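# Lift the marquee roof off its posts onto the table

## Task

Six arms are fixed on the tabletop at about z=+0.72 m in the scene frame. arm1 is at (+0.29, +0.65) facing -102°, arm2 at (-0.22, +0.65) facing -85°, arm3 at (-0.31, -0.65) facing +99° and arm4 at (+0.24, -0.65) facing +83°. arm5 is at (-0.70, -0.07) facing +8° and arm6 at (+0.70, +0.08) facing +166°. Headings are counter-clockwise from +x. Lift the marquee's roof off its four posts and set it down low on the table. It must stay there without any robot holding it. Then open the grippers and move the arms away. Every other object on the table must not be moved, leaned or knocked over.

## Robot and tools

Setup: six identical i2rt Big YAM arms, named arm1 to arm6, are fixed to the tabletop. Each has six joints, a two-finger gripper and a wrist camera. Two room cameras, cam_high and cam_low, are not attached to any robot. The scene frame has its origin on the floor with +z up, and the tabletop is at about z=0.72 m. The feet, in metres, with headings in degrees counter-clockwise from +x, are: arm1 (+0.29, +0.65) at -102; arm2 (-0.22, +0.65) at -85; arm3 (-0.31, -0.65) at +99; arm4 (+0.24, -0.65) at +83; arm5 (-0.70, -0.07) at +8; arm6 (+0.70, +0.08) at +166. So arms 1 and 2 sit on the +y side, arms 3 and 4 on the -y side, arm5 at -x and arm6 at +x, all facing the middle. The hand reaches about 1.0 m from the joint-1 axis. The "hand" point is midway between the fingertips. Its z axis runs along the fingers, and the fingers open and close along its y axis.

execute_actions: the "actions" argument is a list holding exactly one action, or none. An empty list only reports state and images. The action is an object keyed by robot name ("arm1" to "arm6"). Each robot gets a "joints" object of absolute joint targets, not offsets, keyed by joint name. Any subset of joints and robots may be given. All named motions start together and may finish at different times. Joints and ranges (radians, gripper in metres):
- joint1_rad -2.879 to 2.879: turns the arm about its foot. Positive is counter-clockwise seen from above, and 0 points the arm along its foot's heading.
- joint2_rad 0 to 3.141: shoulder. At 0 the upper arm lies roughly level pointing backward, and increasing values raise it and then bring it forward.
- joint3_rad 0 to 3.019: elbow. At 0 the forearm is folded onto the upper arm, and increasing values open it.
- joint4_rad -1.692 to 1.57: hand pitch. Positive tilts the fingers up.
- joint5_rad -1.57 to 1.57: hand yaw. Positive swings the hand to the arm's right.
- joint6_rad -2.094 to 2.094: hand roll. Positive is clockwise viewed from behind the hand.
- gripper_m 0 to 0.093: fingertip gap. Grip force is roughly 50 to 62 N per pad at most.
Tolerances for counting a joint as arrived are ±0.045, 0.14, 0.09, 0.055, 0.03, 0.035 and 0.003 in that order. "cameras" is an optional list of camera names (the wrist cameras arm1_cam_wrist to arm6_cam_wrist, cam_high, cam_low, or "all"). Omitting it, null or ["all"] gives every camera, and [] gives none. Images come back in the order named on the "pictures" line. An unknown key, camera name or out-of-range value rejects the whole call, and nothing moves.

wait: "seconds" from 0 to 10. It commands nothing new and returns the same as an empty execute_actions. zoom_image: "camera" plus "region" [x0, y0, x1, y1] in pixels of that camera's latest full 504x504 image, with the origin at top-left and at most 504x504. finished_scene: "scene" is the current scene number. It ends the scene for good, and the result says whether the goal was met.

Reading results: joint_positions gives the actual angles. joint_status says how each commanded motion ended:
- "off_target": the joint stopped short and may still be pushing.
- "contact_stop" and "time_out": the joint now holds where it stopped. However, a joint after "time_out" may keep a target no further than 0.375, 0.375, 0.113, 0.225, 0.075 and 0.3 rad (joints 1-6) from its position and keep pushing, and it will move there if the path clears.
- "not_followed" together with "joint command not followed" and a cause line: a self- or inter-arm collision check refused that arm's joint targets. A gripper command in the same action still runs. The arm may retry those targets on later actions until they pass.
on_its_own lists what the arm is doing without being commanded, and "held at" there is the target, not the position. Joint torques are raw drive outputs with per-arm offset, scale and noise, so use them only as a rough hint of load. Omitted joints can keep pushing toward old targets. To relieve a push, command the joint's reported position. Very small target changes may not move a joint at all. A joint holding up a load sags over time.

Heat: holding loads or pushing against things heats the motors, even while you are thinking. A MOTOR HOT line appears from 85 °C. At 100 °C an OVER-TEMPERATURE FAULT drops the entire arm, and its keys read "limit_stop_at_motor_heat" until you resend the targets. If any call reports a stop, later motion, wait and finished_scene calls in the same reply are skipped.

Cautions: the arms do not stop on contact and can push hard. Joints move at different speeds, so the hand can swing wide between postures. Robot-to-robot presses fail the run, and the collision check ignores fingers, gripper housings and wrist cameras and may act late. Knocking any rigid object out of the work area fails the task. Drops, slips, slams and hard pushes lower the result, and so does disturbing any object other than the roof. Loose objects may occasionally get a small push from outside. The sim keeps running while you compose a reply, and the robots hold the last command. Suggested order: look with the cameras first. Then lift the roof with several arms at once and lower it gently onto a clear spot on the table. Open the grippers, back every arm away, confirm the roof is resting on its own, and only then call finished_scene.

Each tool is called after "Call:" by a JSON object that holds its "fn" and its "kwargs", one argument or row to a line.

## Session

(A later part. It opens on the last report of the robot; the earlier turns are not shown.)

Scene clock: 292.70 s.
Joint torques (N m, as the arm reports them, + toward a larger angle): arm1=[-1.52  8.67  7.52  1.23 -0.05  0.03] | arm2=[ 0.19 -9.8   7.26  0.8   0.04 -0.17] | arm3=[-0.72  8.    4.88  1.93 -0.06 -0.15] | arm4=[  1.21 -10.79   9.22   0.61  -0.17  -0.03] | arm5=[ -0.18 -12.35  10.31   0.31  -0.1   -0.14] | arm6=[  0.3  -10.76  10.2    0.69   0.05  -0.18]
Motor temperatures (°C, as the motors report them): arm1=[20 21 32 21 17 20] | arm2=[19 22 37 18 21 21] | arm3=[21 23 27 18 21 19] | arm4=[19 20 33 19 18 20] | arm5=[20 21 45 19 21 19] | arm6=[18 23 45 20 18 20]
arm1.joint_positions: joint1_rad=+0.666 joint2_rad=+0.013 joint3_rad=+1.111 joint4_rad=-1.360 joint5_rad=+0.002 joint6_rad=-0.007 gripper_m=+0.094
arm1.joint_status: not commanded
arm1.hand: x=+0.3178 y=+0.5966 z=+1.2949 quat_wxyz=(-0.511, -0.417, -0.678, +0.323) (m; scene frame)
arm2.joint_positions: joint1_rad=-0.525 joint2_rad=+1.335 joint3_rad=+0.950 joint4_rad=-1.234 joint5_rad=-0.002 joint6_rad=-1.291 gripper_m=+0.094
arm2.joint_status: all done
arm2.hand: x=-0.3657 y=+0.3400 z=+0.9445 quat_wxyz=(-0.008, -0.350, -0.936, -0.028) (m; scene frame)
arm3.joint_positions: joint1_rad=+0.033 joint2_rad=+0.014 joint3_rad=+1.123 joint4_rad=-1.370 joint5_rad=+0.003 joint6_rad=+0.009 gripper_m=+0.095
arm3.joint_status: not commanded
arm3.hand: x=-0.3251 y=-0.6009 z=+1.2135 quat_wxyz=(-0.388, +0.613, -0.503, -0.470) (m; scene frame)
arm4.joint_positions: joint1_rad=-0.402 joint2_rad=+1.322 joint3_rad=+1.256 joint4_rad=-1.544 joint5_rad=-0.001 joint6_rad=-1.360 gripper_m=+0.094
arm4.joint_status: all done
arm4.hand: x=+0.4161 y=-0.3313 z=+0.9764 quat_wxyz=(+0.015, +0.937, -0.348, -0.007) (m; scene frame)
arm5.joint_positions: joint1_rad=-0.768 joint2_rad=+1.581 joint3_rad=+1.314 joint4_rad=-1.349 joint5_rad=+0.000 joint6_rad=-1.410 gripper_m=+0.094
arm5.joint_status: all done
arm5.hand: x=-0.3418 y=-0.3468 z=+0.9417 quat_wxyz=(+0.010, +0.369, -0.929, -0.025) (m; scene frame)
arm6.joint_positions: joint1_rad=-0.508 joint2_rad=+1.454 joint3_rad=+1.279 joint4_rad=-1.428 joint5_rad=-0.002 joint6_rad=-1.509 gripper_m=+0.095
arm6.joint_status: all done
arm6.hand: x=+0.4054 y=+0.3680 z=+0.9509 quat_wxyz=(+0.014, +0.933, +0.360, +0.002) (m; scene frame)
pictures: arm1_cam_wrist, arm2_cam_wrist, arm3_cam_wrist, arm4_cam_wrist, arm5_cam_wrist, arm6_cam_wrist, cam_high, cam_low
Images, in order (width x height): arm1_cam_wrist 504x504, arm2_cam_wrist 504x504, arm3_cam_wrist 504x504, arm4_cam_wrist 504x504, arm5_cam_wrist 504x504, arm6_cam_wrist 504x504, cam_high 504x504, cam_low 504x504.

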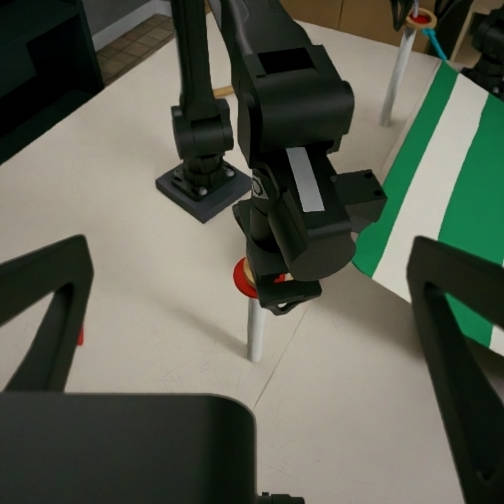

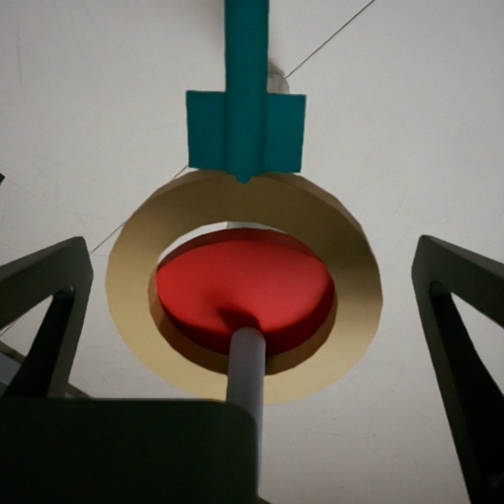

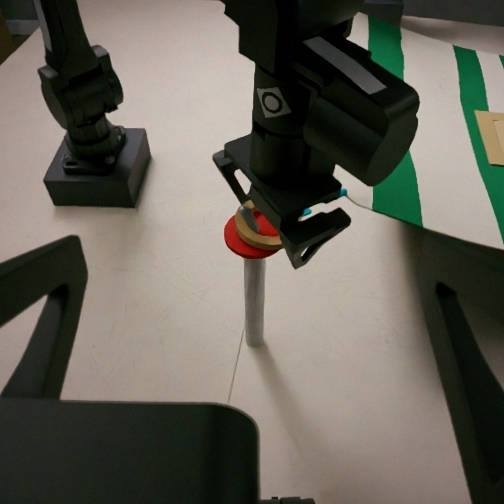

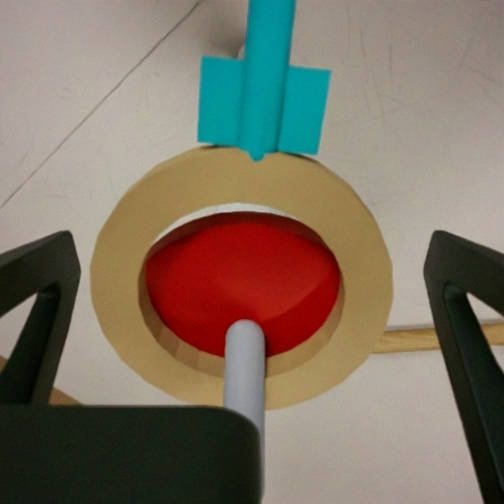

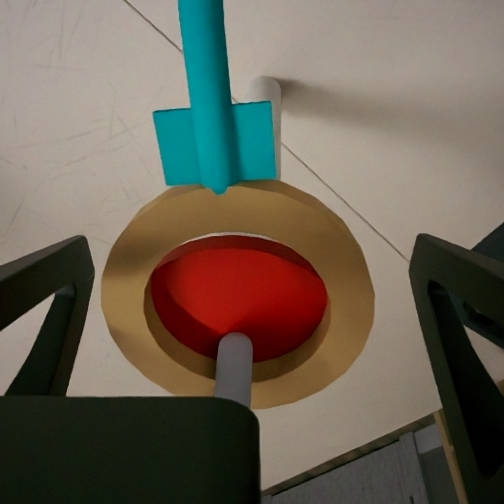

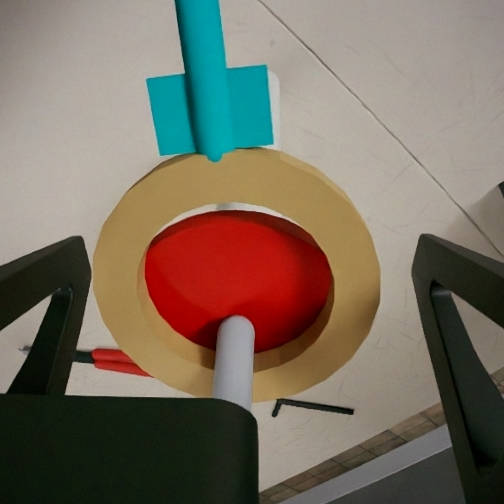

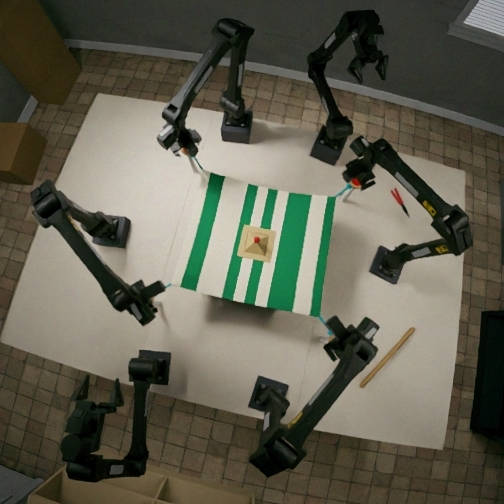

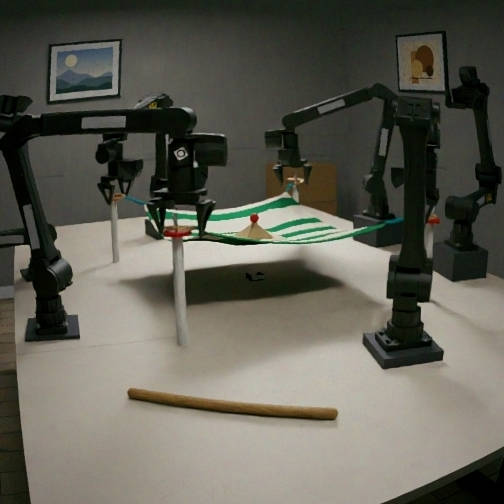

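Call:
{"fn": "execute_actions", "kwargs": {
  "actions": []
}}

Scene clock: 316.50 s.
Joint torques (N m, as the arm reports them, + toward a larger angle): arm1=[-1.57  8.62  7.52  1.22 -0.05  0.04] | arm2=[-0.18 -9.69  7.51  0.74  0.02 -0.17] | arm3=[-0.57  7.78  4.91  1.9  -0.06 -0.16] | arm4=[  1.2  -10.63   9.2    0.63  -0.17  -0.03] | arm5=[ -0.35 -12.94  10.33   0.34  -0.1   -0.14] | arm6=[  0.44 -10.56  10.17   0.7    0.04  -0.19]
Motor temperatures (°C, as the motors report them): arm1=[20 22 32 21 17 20] | arm2=[19 22 36 18 21 21] | arm3=[21 23 27 18 21 19] | arm4=[19 20 32 19 18 20] | arm5=[20 21 44 19 21 19] | arm6=[18 23 44 20 18 20]
arm1.joint_positions: joint1_rad=+0.666 joint2_rad=+0.013 joint3_rad=+1.111 joint4_rad=-1.360 joint5_rad=+0.002 joint6_rad=-0.007 gripper_m=+0.094
arm1.joint_status: not commanded
arm1.hand: x=+0.3178 y=+0.5966 z=+1.2949 quat_wxyz=(-0.511, -0.417, -0.678, +0.323) (m; scene frame)
arm2.joint_positions: joint1_rad=-0.525 joint2_rad=+1.335 joint3_rad=+0.950 joint4_rad=-1.234 joint5_rad=-0.002 joint6_rad=-1.291 gripper_m=+0.094
arm2.joint_status: all done
arm2.hand: x=-0.3657 y=+0.3400 z=+0.9445 quat_wxyz=(-0.008, -0.350, -0.936, -0.028) (m; scene frame)
arm3.joint_positions: joint1_rad=+0.033 joint2_rad=+0.014 joint3_rad=+1.123 joint4_rad=-1.370 joint5_rad=+0.003 joint6_rad=+0.009 gripper_m=+0.095
arm3.joint_status: not commanded
arm3.hand: x=-0.3251 y=-0.6009 z=+1.2135 quat_wxyz=(-0.388, +0.613, -0.503, -0.470) (m; scene frame)
arm4.joint_positions: joint1_rad=-0.402 joint2_rad=+1.322 joint3_rad=+1.256 joint4_rad=-1.544 joint5_rad=-0.001 joint6_rad=-1.360 gripper_m=+0.094
arm4.joint_status: all done
arm4.hand: x=+0.4161 y=-0.3313 z=+0.9764 quat_wxyz=(+0.015, +0.937, -0.348, -0.007) (m; scene frame)
arm5.joint_positions: joint1_rad=-0.768 joint2_rad=+1.581 joint3_rad=+1.314 joint4_rad=-1.349 joint5_rad=+0.000 joint6_rad=-1.410 gripper_m=+0.094
arm5.joint_status: all done
arm5.hand: x=-0.3418 y=-0.3468 z=+0.9417 quat_wxyz=(+0.010, +0.369, -0.929, -0.025) (m; scene frame)
arm6.joint_positions: joint1_rad=-0.508 joint2_rad=+1.454 joint3_rad=+1.279 joint4_rad=-1.428 joint5_rad=-0.002 joint6_rad=-1.509 gripper_m=+0.095
arm6.joint_status: all done
arm6.hand: x=+0.4054 y=+0.3680 z=+0.9509 quat_wxyz=(+0.014, +0.933, +0.360, +0.002) (m; scene frame)
pictures: arm1_cam_wrist, arm2_cam_wrist, arm3_cam_wrist, arm4_cam_wrist, arm5_cam_wrist, arm6_cam_wrist, cam_high, cam_low
Images, in order (width x height): arm1_cam_wrist 504x504, arm2_cam_wrist 504x504, arm3_cam_wrist 504x504, arm4_cam_wrist 504x504, arm5_cam_wrist 504x504, arm6_cam_wrist 504x504, cam_high 504x504, cam_low 504x504.

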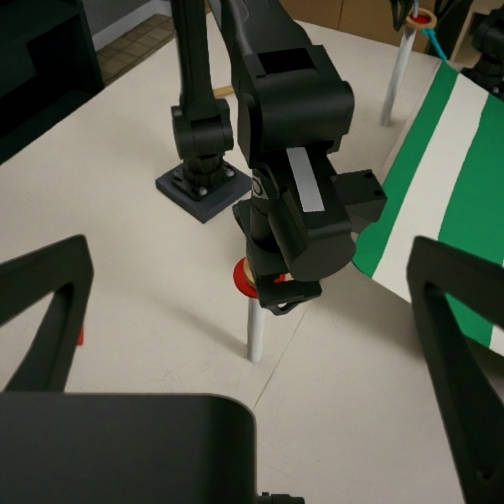

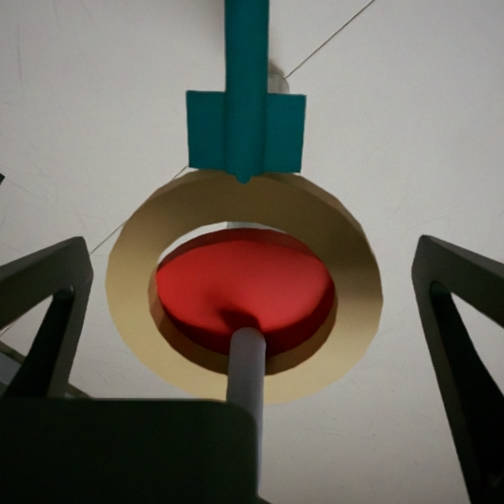

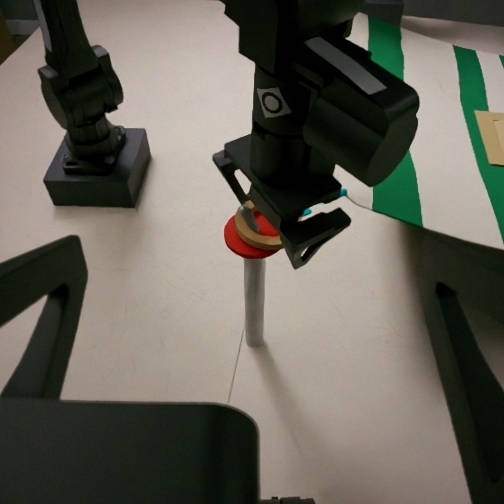

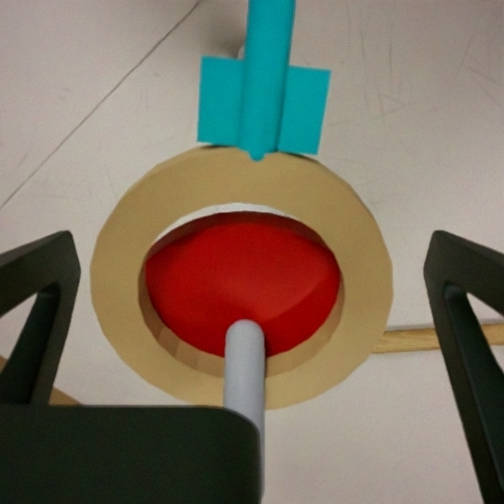

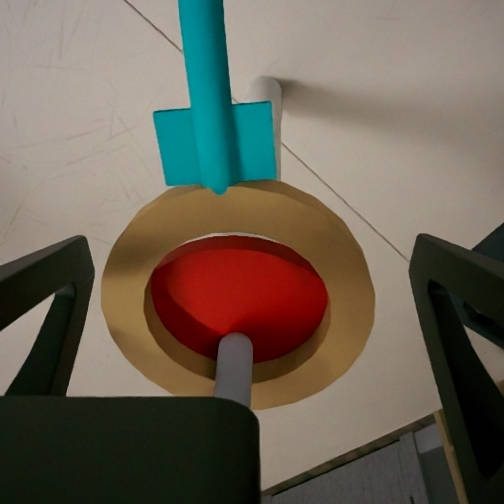

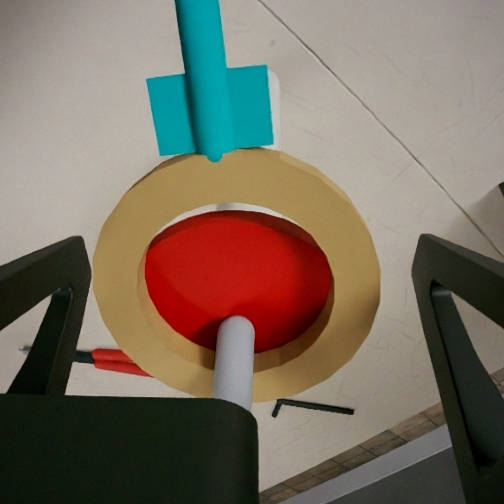

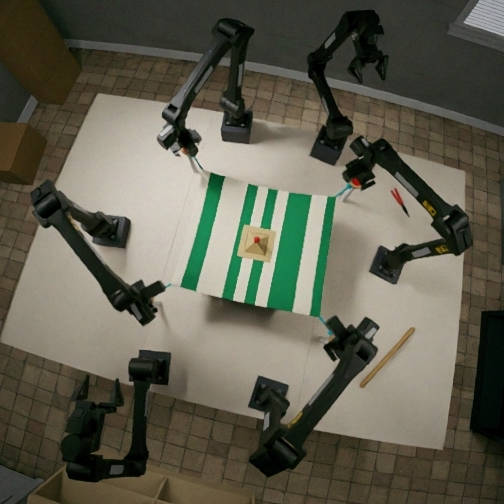

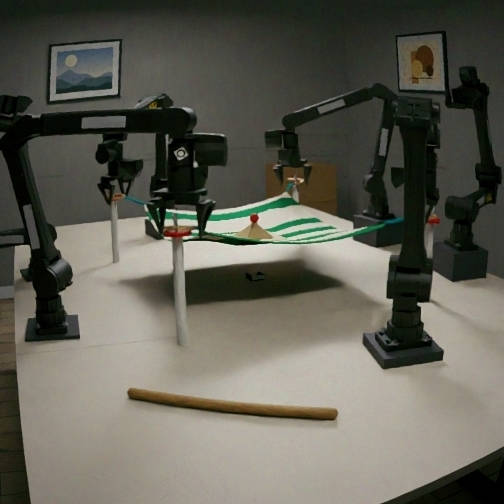

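Call:
{"fn": "execute_actions", "kwargs": {
  "actions": [
    {"arm2":{"joints":{"gripper_m":0.05}},"arm4":{"joints":{"gripper_m":0.05}},"arm5":{"joints":{"gripper_m":0.05}},"arm6":{"joints":{"gripper_m":0.05}}}
  ],
  "cameras": ["arm2_cam_wrist","arm4_cam_wrist","arm5_cam_wrist","arm6_cam_wrist","cam_low"]
}}

Scene clock: 322.87 s.
Joint torques (N m, as the arm reports them, + toward a larger angle): arm1=[-1.58  8.62  7.52  1.24 -0.05  0.03] | arm2=[ 0.14 -9.92  7.44  0.74 -0.02 -0.19] | arm3=[-0.43  7.96  4.93  1.9  -0.07 -0.15] | arm4=[  1.22 -10.83   9.22   0.63  -0.17  -0.03] | arm5=[ -0.3  -12.92  10.32   0.3   -0.1   -0.12] | arm6=[  0.35 -10.72  10.36   0.78   0.03  -0.21]
Motor temperatures (°C, as the motors report them): arm1=[20 22 32 21 17 20] | arm2=[19 23 36 18 21 21] | arm3=[21 23 27 18 21 19] | arm4=[19 20 32 19 18 20] | arm5=[20 21 44 19 21 19] | arm6=[18 23 44 20 18 20]
arm1.joint_positions: joint1_rad=+0.666 joint2_rad=+0.013 joint3_rad=+1.111 joint4_rad=-1.360 joint5_rad=+0.002 joint6_rad=-0.007 gripper_m=+0.094
arm1.joint_status: not commanded
arm1.hand: x=+0.3178 y=+0.5966 z=+1.2949 quat_wxyz=(-0.511, -0.417, -0.678, +0.323) (m; scene frame)
arm2.joint_positions: joint1_rad=-0.525 joint2_rad=+1.335 joint3_rad=+0.950 joint4_rad=-1.234 joint5_rad=-0.002 joint6_rad=-1.291 gripper_m=+0.067
arm2.joint_status: gripper_m off_target (ended at +0.067, target +0.050)
arm2.hand: x=-0.3657 y=+0.3400 z=+0.9445 quat_wxyz=(-0.008, -0.350, -0.936, -0.028) (m; scene frame)
arm3.joint_positions: joint1_rad=+0.033 joint2_rad=+0.014 joint3_rad=+1.123 joint4_rad=-1.370 joint5_rad=+0.003 joint6_rad=+0.009 gripper_m=+0.095
arm3.joint_status: not commanded
arm3.hand: x=-0.3251 y=-0.6009 z=+1.2135 quat_wxyz=(-0.388, +0.613, -0.503, -0.470) (m; scene frame)
arm4.joint_positions: joint1_rad=-0.402 joint2_rad=+1.322 joint3_rad=+1.256 joint4_rad=-1.544 joint5_rad=-0.001 joint6_rad=-1.360 gripper_m=+0.067
arm4.joint_status: gripper_m off_target (ended at +0.067, target +0.050)
arm4.hand: x=+0.4160 y=-0.3313 z=+0.9764 quat_wxyz=(+0.015, +0.938, -0.348, -0.007) (m; scene frame)
arm5.joint_positions: joint1_rad=-0.768 joint2_rad=+1.581 joint3_rad=+1.314 joint4_rad=-1.349 joint5_rad=+0.000 joint6_rad=-1.410 gripper_m=+0.067
arm5.joint_status: gripper_m off_target (ended at +0.067, target +0.050)
arm5.hand: x=-0.3418 y=-0.3468 z=+0.9417 quat_wxyz=(+0.010, +0.369, -0.929, -0.025) (m; scene frame)
arm6.joint_positions: joint1_rad=-0.508 joint2_rad=+1.454 joint3_rad=+1.276 joint4_rad=-1.431 joint5_rad=-0.002 joint6_rad=-1.509 gripper_m=+0.067
arm6.joint_status: gripper_m off_target (ended at +0.067, target +0.050)
arm6.hand: x=+0.4065 y=+0.3669 z=+0.9501 quat_wxyz=(+0.016, +0.933, +0.360, +0.004) (m; scene frame)
pictures: arm2_cam_wrist, arm4_cam_wrist, arm5_cam_wrist, arm6_cam_wrist, cam_low
Images, in order (width x height): arm2_cam_wrist 504x504, arm4_cam_wrist 504x504, arm5_cam_wrist 504x504, arm6_cam_wrist 504x504, cam_low 504x504.

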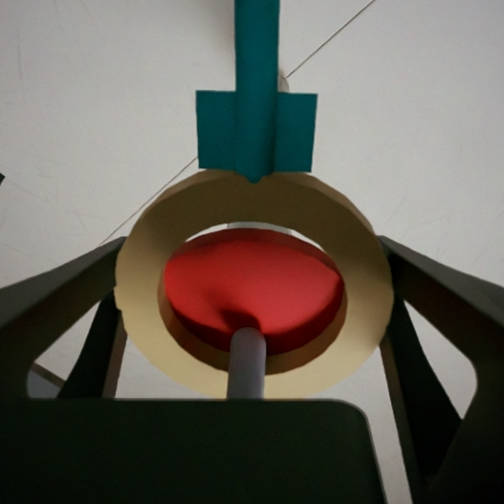

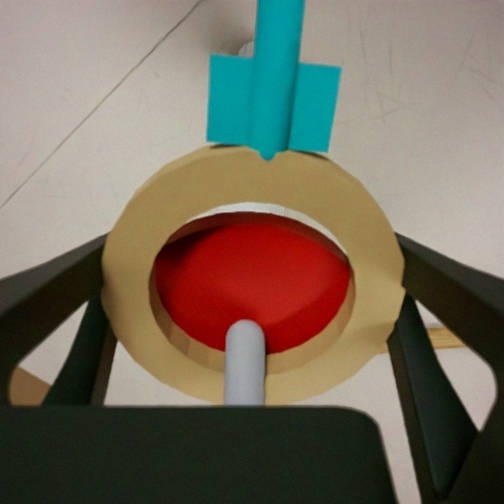

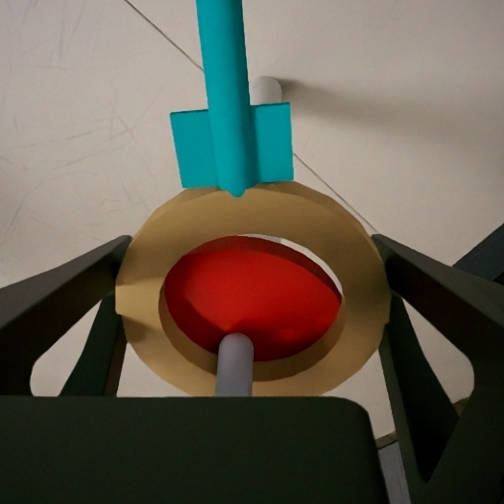

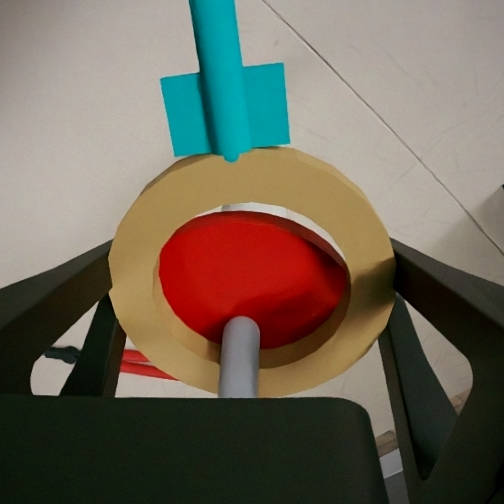

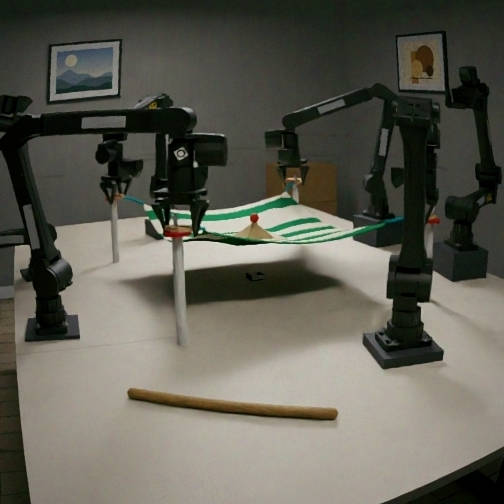

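Call:
{"fn": "execute_actions", "kwargs": {
  "actions": [
    {"arm2":{"joints":{"joint1_rad":-0.618,"joint2_rad":1.278,"joint4_rad":-1.275}},"arm4":{"joints":{"joint1_rad":-0.494,"joint2_rad":1.265}},"arm5":{"joints":{"joint1_rad":-0.845,"joint2_rad":1.534,"joint4_rad":-1.378}},"arm6":{"joints":{"joint1_rad":-0.593,"joint2_rad":1.402}}}
  ],
  "cameras": ["arm2_cam_wrist","arm4_cam_wrist","arm5_cam_wrist","arm6_cam_wrist","cam_low"]
}}

Scene clock: 368.03 s.
Joint torques (N m, as the arm reports them, + toward a larger angle): arm1=[-1.54  8.61  7.5   1.24 -0.05  0.04] | arm2=[-0.78 -9.99  7.39 -0.08  0.44 -0.16] | arm3=[-0.43  7.94  4.92  1.88 -0.06 -0.14] | arm4=[ -0.89 -11.6    9.36   0.59   0.28  -0.01] | arm5=[ -1.68 -12.61  10.59  -0.57   0.26  -0.13] | arm6=[  0.   -12.42  10.34   0.86   0.34  -0.18]
Motor temperatures (°C, as the motors report them): arm1=[20 22 32 21 17 20] | arm2=[19 23 35 18 21 21] | arm3=[21 23 27 18 21 19] | arm4=[19 20 31 19 18 20] | arm5=[20 22 43 19 21 19] | arm6=[18 23 44 20 18 20]
arm1.joint_positions: joint1_rad=+0.666 joint2_rad=+0.013 joint3_rad=+1.111 joint4_rad=-1.360 joint5_rad=+0.002 joint6_rad=-0.007 gripper_m=+0.094
arm1.joint_status: not commanded
arm1.hand: x=+0.3178 y=+0.5966 z=+1.2949 quat_wxyz=(-0.511, -0.417, -0.678, +0.323) (m; scene frame)
arm2.joint_positions: joint1_rad=-0.607 joint2_rad=+1.292 joint3_rad=+0.950 joint4_rad=-1.263 joint5_rad=-0.013 joint6_rad=-1.292 gripper_m=+0.067
arm2.joint_status: all done
arm2.hand: x=-0.3855 y=+0.3581 z=+0.9581 quat_wxyz=(-0.013, -0.388, -0.922, -0.020) (m; scene frame)
arm3.joint_positions: joint1_rad=+0.033 joint2_rad=+0.014 joint3_rad=+1.123 joint4_rad=-1.370 joint5_rad=+0.003 joint6_rad=+0.009 gripper_m=+0.095
arm3.joint_status: not commanded
arm3.hand: x=-0.3251 y=-0.6009 z=+1.2135 quat_wxyz=(-0.388, +0.613, -0.503, -0.470) (m; scene frame)
arm4.joint_positions: joint1_rad=-0.479 joint2_rad=+1.273 joint3_rad=+1.256 joint4_rad=-1.541 joint5_rad=-0.014 joint6_rad=-1.361 gripper_m=+0.067
arm4.joint_status: all done
arm4.hand: x=+0.4357 y=-0.3492 z=+0.9931 quat_wxyz=(-0.012, +0.924, -0.383, -0.009) (m; scene frame)
arm5.joint_positions: joint1_rad=-0.835 joint2_rad=+1.538 joint3_rad=+1.314 joint4_rad=-1.367 joint5_rad=-0.010 joint6_rad=-1.410 gripper_m=+0.067
arm5.joint_status: all done
arm5.hand: x=-0.3645 y=-0.3649 z=+0.9599 quat_wxyz=(+0.000, +0.338, -0.941, -0.017) (m; scene frame)
arm6.joint_positions: joint1_rad=-0.582 joint2_rad=+1.427 joint3_rad=+1.276 joint4_rad=-1.431 joint5_rad=-0.010 joint6_rad=-1.509 gripper_m=+0.067
arm6.joint_status: all done
arm6.hand: x=+0.4289 y=+0.3855 z=+0.9605 quat_wxyz=(+0.006, +0.945, +0.326, -0.006) (m; scene frame)
pictures: arm2_cam_wrist, arm4_cam_wrist, arm5_cam_wrist, arm6_cam_wrist, cam_low
Images, in order (width x height): arm2_cam_wrist 504x504, arm4_cam_wrist 504x504, arm5_cam_wrist 504x504, arm6_cam_wrist 504x504, cam_low 504x504.

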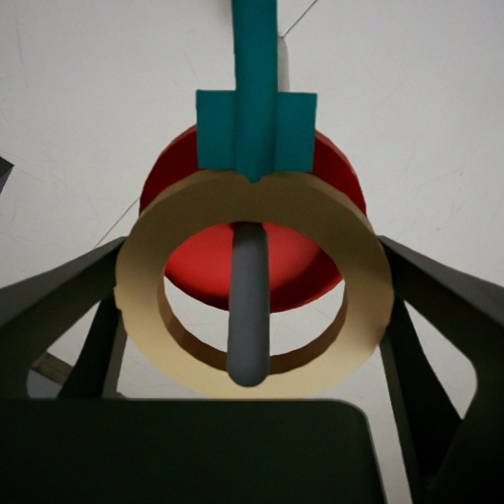

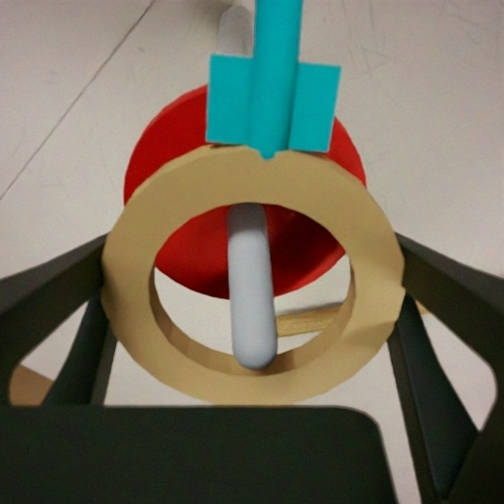

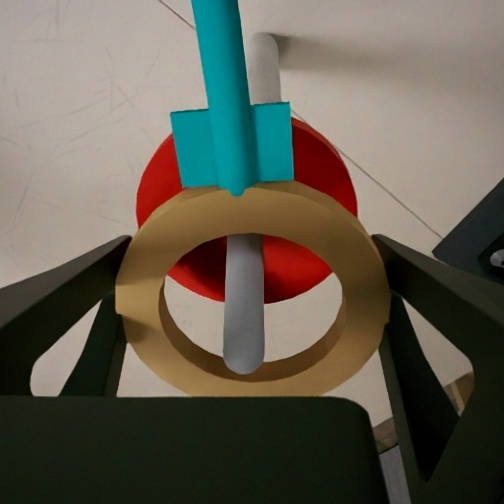

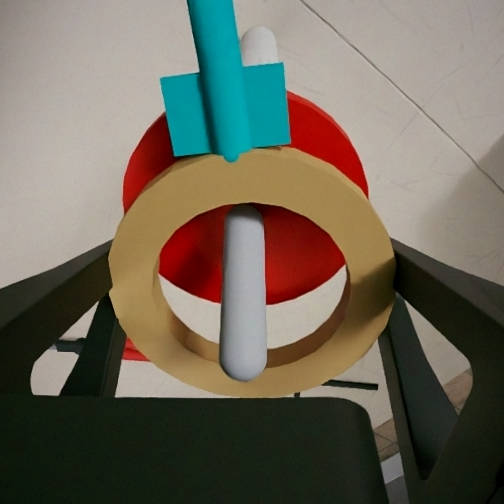

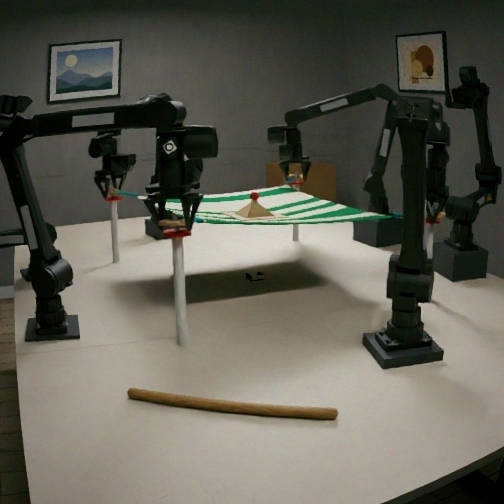

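Call:
{"fn": "execute_actions", "kwargs": {
  "actions": [
    {"arm2":{"joints":{"joint2_rad":1.116,"joint3_rad":1.03}},"arm4":{"joints":{"joint2_rad":1.175,"joint3_rad":1.371}},"arm5":{"joints":{"joint2_rad":1.418,"joint3_rad":1.389}},"arm6":{"joints":{"joint2_rad":1.287,"joint3_rad":1.366}}}
  ]
}}

Scene clock: 430.23 s.
Joint torques (N m, as the arm reports them, + toward a larger angle): arm1=[-1.61  8.65  7.52  1.23 -0.05  0.03] | arm2=[-0.25 -6.2  11.14  0.35  0.47 -0.12] | arm3=[-0.36  8.04  4.93  1.91 -0.07 -0.15] | arm4=[-0.87 -8.69 14.41  0.87  0.28  0.01] | arm5=[ -1.53 -10.14  14.62  -0.14   0.27  -0.11] | arm6=[-0.4  -9.07 13.73  1.18  0.35 -0.15]
Motor temperatures (°C, as the motors report them): arm1=[20 22 31 21 17 20] | arm2=[19 23 35 18 22 21] | arm3=[21 23 27 18 21 19] | arm4=[19 20 31 19 19 20] | arm5=[20 22 43 19 21 19] | arm6=[18 24 44 20 18 20]
arm1.joint_positions: joint1_rad=+0.666 joint2_rad=+0.013 joint3_rad=+1.111 joint4_rad=-1.360 joint5_rad=+0.002 joint6_rad=-0.007 gripper_m=+0.094
arm1.joint_status: not commanded
arm1.hand: x=+0.3178 y=+0.5966 z=+1.2949 quat_wxyz=(-0.511, -0.417, -0.678, +0.323) (m; scene frame)
arm2.joint_positions: joint1_rad=-0.607 joint2_rad=+1.108 joint3_rad=+0.988 joint4_rad=-1.265 joint5_rad=-0.013 joint6_rad=-1.293 gripper_m=+0.067
arm2.joint_status: all done
arm2.hand: x=-0.3881 y=+0.3546 z=+1.0309 quat_wxyz=(+0.000, -0.385, -0.919, +0.089) (m; scene frame)
arm3.joint_positions: joint1_rad=+0.033 joint2_rad=+0.014 joint3_rad=+1.123 joint4_rad=-1.370 joint5_rad=+0.003 joint6_rad=+0.009 gripper_m=+0.095
arm3.joint_status: not commanded
arm3.hand: x=-0.3251 y=-0.6009 z=+1.2135 quat_wxyz=(-0.388, +0.613, -0.503, -0.470) (m; scene frame)
arm4.joint_positions: joint1_rad=-0.479 joint2_rad=+1.171 joint3_rad=+1.328 joint4_rad=-1.539 joint5_rad=-0.014 joint6_rad=-1.362 gripper_m=+0.067
arm4.joint_status: all done
arm4.hand: x=+0.4356 y=-0.3503 z=+1.0569 quat_wxyz=(-0.098, +0.919, -0.381, +0.007) (m; scene frame)
arm5.joint_positions: joint1_rad=-0.835 joint2_rad=+1.404 joint3_rad=+1.354 joint4_rad=-1.367 joint5_rad=-0.010 joint6_rad=-1.411 gripper_m=+0.067
arm5.joint_status: all done
arm5.hand: x=-0.3641 y=-0.3659 z=+1.0325 quat_wxyz=(-0.042, +0.337, -0.939, +0.059) (m; scene frame)
arm6.joint_positions: joint1_rad=-0.582 joint2_rad=+1.283 joint3_rad=+1.323 joint4_rad=-1.430 joint5_rad=-0.010 joint6_rad=-1.509 gripper_m=+0.067
arm6.joint_status: all done
arm6.hand: x=+0.4323 y=+0.3823 z=+1.0350 quat_wxyz=(-0.083, +0.941, +0.325, -0.043) (m; scene frame)
pictures: arm1_cam_wrist, arm2_cam_wrist, arm3_cam_wrist, arm4_cam_wrist, arm5_cam_wrist, arm6_cam_wrist, cam_high, cam_low
Images, in order (width x height): arm1_cam_wrist 504x504, arm2_cam_wrist 504x504, arm3_cam_wrist 504x504, arm4_cam_wrist 504x504, arm5_cam_wrist 504x504, arm6_cam_wrist 504x504, cam_high 504x504, cam_low 504x504.

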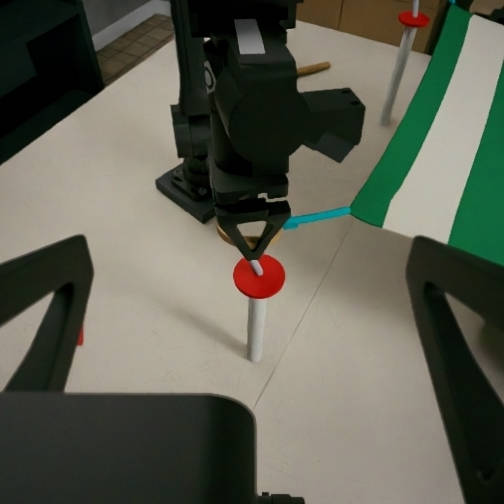

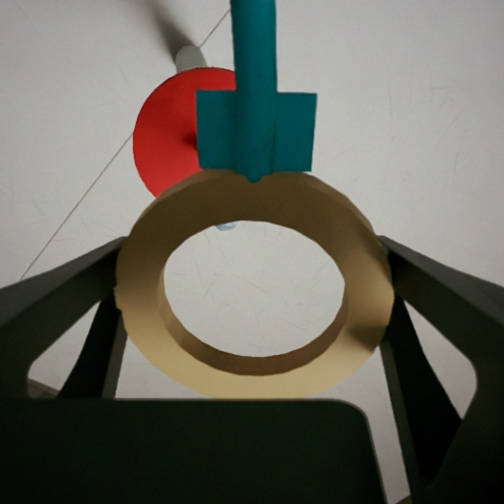

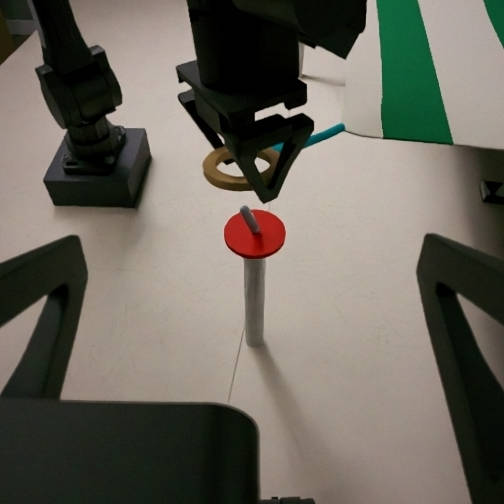

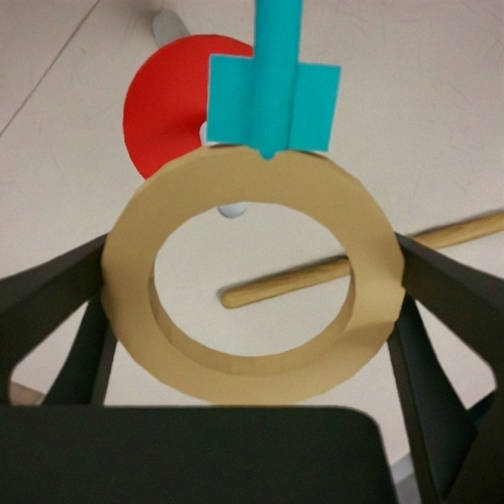

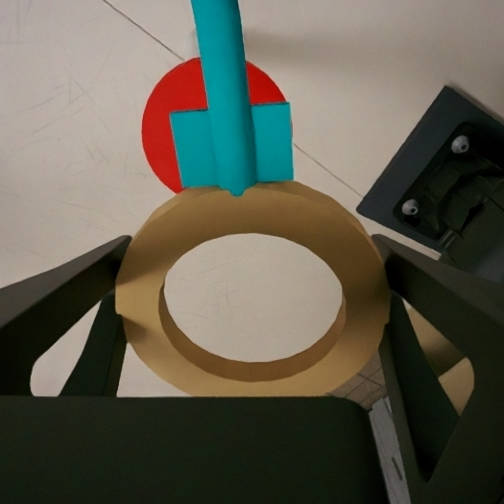

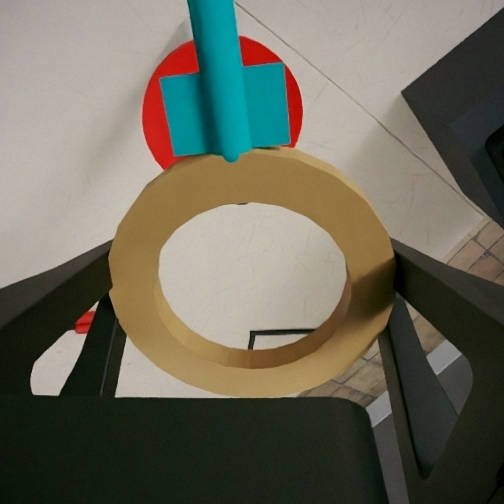

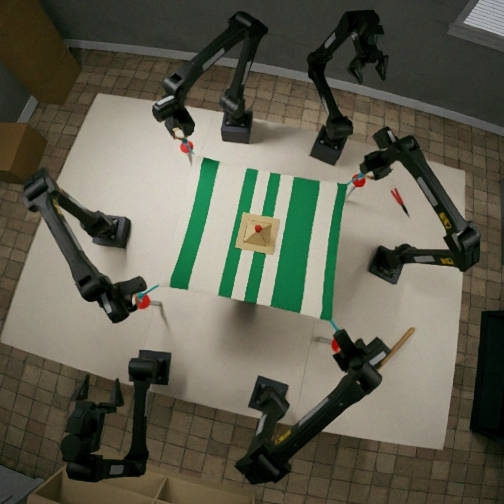

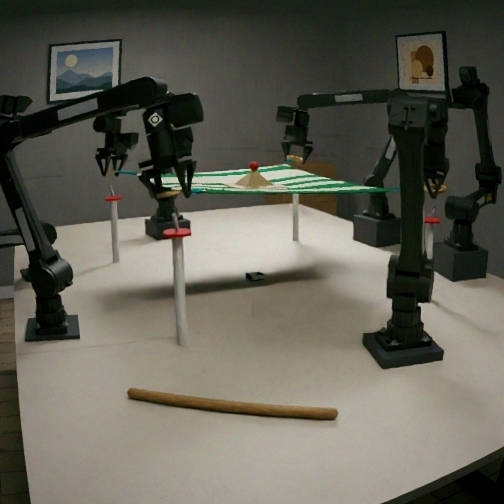

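Call:
{"fn": "execute_actions", "kwargs": {
  "actions": [
    {"arm2":{"joints":{"joint1_rad":-0.268,"joint2_rad":1.05,"joint6_rad":-1.12}},"arm4":{"joints":{"joint1_rad":-0.161,"joint2_rad":1.135,"joint6_rad":-1.18}},"arm5":{"joints":{"joint1_rad":-0.577,"joint2_rad":1.358,"joint6_rad":-1.25}},"arm6":{"joints":{"joint1_rad":-0.301,"joint2_rad":1.22,"joint6_rad":-1.36}}}
  ],
  "cameras": ["arm1_cam_wrist","arm3_cam_wrist","cam_high","cam_low"]
}}

Scene clock: 480.10 s.
Joint torques (N m, as the arm reports them, + toward a larger angle): arm1=[-1.58  8.61  7.51  1.23 -0.05  0.03] | arm2=[ 0.66 -7.28 11.37  0.7   0.03  0.09] | arm3=[-0.53  7.85  4.95  1.92 -0.06 -0.16] | arm4=[  0.2  -10.23  14.42   0.91  -0.1    0.14] | arm5=[ -1.21 -10.66  14.71  -0.09  -0.05   0.03] | arm6=[-0.03 -9.91 13.9   1.29  0.02  0.18]
Motor temperatures (°C, as the motors report them): arm1=[20 22 31 21 17 20] | arm2=[19 22 40 18 22 21] | arm3=[21 23 26 18 21 19] | arm4=[19 20 37 19 19 20] | arm5=[20 22 48 19 21 19] | arm6=[18 23 48 20 18 20]
arm1.joint_positions: joint1_rad=+0.666 joint2_rad=+0.013 joint3_rad=+1.111 joint4_rad=-1.360 joint5_rad=+0.002 joint6_rad=-0.007 gripper_m=+0.094
arm1.joint_status: not commanded
arm1.hand: x=+0.3178 y=+0.5966 z=+1.2949 quat_wxyz=(-0.511, -0.417, -0.678, +0.323) (m; scene frame)
arm2.joint_positions: joint1_rad=-0.269 joint2_rad=+1.062 joint3_rad=+0.988 joint4_rad=-1.268 joint5_rad=-0.003 joint6_rad=-1.135 gripper_m=+0.067
arm2.joint_status: all done
arm2.hand: x=-0.2819 y=+0.3211 z=+1.0462 quat_wxyz=(-0.021, -0.301, -0.947, +0.109) (m; scene frame)
arm3.joint_positions: joint1_rad=+0.033 joint2_rad=+0.014 joint3_rad=+1.123 joint4_rad=-1.370 joint5_rad=+0.003 joint6_rad=+0.009 gripper_m=+0.095
arm3.joint_status: not commanded
arm3.hand: x=-0.3251 y=-0.6009 z=+1.2135 quat_wxyz=(-0.388, +0.613, -0.503, -0.470) (m; scene frame)
arm4.joint_positions: joint1_rad=-0.159 joint2_rad=+1.151 joint3_rad=+1.328 joint4_rad=-1.539 joint5_rad=-0.003 joint6_rad=-1.190 gripper_m=+0.067
arm4.joint_status: all done
arm4.hand: x=+0.3311 y=-0.3086 z=+1.0642 quat_wxyz=(-0.108, +0.944, -0.311, -0.011) (m; scene frame)
arm5.joint_positions: joint1_rad=-0.571 joint2_rad=+1.363 joint3_rad=+1.354 joint4_rad=-1.367 joint5_rad=-0.002 joint6_rad=-1.261 gripper_m=+0.067
arm5.joint_status: all done
arm5.hand: x=-0.3046 y=-0.2674 z=+1.0506 quat_wxyz=(-0.065, +0.389, -0.916, +0.067) (m; scene frame)
arm6.joint_positions: joint1_rad=-0.293 joint2_rad=+1.239 joint3_rad=+1.323 joint4_rad=-1.430 joint5_rad=-0.002 joint6_rad=-1.377 gripper_m=+0.067
arm6.joint_status: all done
arm6.hand: x=+0.3644 y=+0.2902 z=+1.0522 quat_wxyz=(-0.094, +0.911, +0.396, -0.068) (m; scene frame)
pictures: arm1_cam_wrist, arm3_cam_wrist, cam_high, cam_low
Images, in order (width x height): arm1_cam_wrist 504x504, arm3_cam_wrist 504x504, cam_high 504x504, cam_low 504x504.

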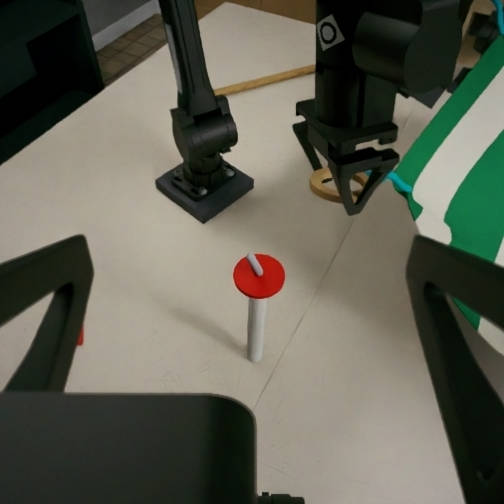

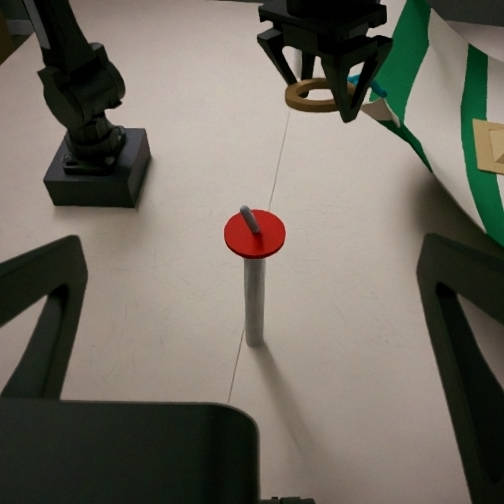

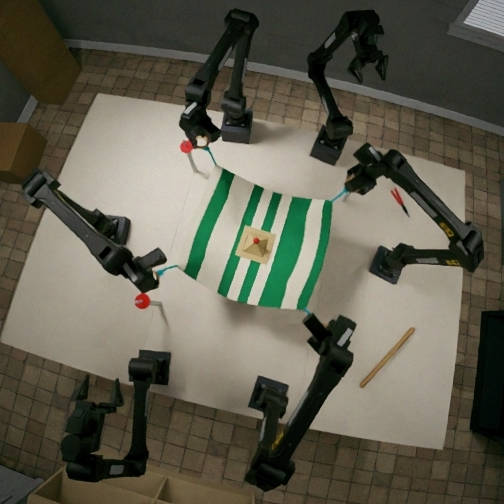

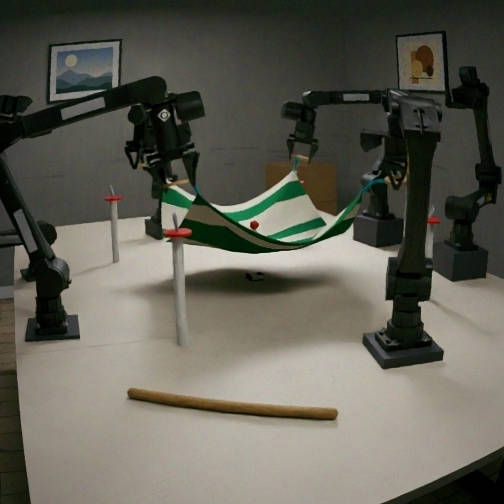

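Call:
{"fn": "execute_actions", "kwargs": {
  "actions": [],
  "cameras": ["cam_low"]
}}

Call:
{"fn": "zoom_image", "kwargs": {
  "camera": "cam_low",
  "region": [170, 170, 340, 300]
}}

Scene clock: 483.83 s.
Joint torques (N m, as the arm reports them, + toward a larger angle): arm1=[-1.53  8.63  7.53  1.21 -0.05  0.04] | arm2=[ 0.75 -7.49 11.3   0.68  0.01  0.07] | arm3=[-0.44  7.74  4.92  1.88 -0.06 -0.16] | arm4=[  0.26 -10.12  14.42   0.9   -0.1    0.14] | arm5=[ -1.26 -10.87  14.62  -0.08  -0.06   0.07] | arm6=[-0.09 -9.97 13.91  1.32  0.    0.19]
Motor temperatures (°C, as the motors report them): arm1=[20 22 31 21 17 20] | arm2=[19 22 40 18 22 21] | arm3=[21 23 26 18 21 19] | arm4=[19 20 37 19 19 20] | arm5=[20 22 48 19 21 19] | arm6=[18 23 48 20 18 20]
arm1.joint_positions: joint1_rad=+0.666 joint2_rad=+0.013 joint3_rad=+1.111 joint4_rad=-1.360 joint5_rad=+0.002 joint6_rad=-0.007 gripper_m=+0.094
arm1.joint_status: not commanded
arm1.hand: x=+0.3178 y=+0.5966 z=+1.2949 quat_wxyz=(-0.511, -0.417, -0.678, +0.323) (m; scene frame)
arm2.joint_positions: joint1_rad=-0.269 joint2_rad=+1.062 joint3_rad=+0.988 joint4_rad=-1.268 joint5_rad=-0.003 joint6_rad=-1.135 gripper_m=+0.067
arm2.joint_status: all done
arm2.hand: x=-0.2819 y=+0.3211 z=+1.0462 quat_wxyz=(-0.021, -0.301, -0.947, +0.109) (m; scene frame)
arm3.joint_positions: joint1_rad=+0.033 joint2_rad=+0.014 joint3_rad=+1.123 joint4_rad=-1.370 joint5_rad=+0.003 joint6_rad=+0.009 gripper_m=+0.095
arm3.joint_status: not commanded
arm3.hand: x=-0.3251 y=-0.6009 z=+1.2135 quat_wxyz=(-0.388, +0.613, -0.503, -0.470) (m; scene frame)
arm4.joint_positions: joint1_rad=-0.159 joint2_rad=+1.151 joint3_rad=+1.328 joint4_rad=-1.539 joint5_rad=-0.003 joint6_rad=-1.189 gripper_m=+0.067
arm4.joint_status: all done
arm4.hand: x=+0.3311 y=-0.3086 z=+1.0642 quat_wxyz=(-0.108, +0.944, -0.312, -0.011) (m; scene frame)
arm5.joint_positions: joint1_rad=-0.571 joint2_rad=+1.363 joint3_rad=+1.354 joint4_rad=-1.367 joint5_rad=-0.002 joint6_rad=-1.260 gripper_m=+0.067
arm5.joint_status: all done
arm5.hand: x=-0.3046 y=-0.2674 z=+1.0506 quat_wxyz=(-0.065, +0.389, -0.917, +0.067) (m; scene frame)
arm6.joint_positions: joint1_rad=-0.293 joint2_rad=+1.239 joint3_rad=+1.323 joint4_rad=-1.430 joint5_rad=-0.002 joint6_rad=-1.376 gripper_m=+0.067
arm6.joint_status: all done
arm6.hand: x=+0.3644 y=+0.2902 z=+1.0522 quat_wxyz=(-0.094, +0.911, +0.396, -0.068) (m; scene frame)
pictures: cam_low
Images, in order (width x height): cam_low 504x504.

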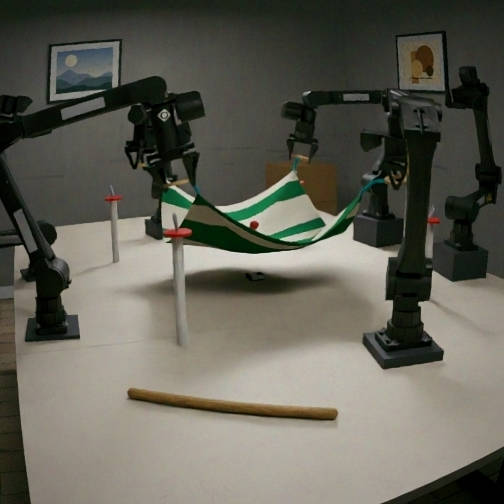

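Region (170, 170, 340, 300) of cam_low's 504x504 image, scaled by 2.965, with more detail than that image has; it fills the top 385 rows of this view, and the rest is white.

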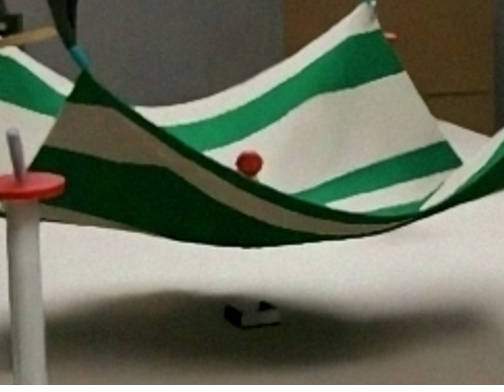

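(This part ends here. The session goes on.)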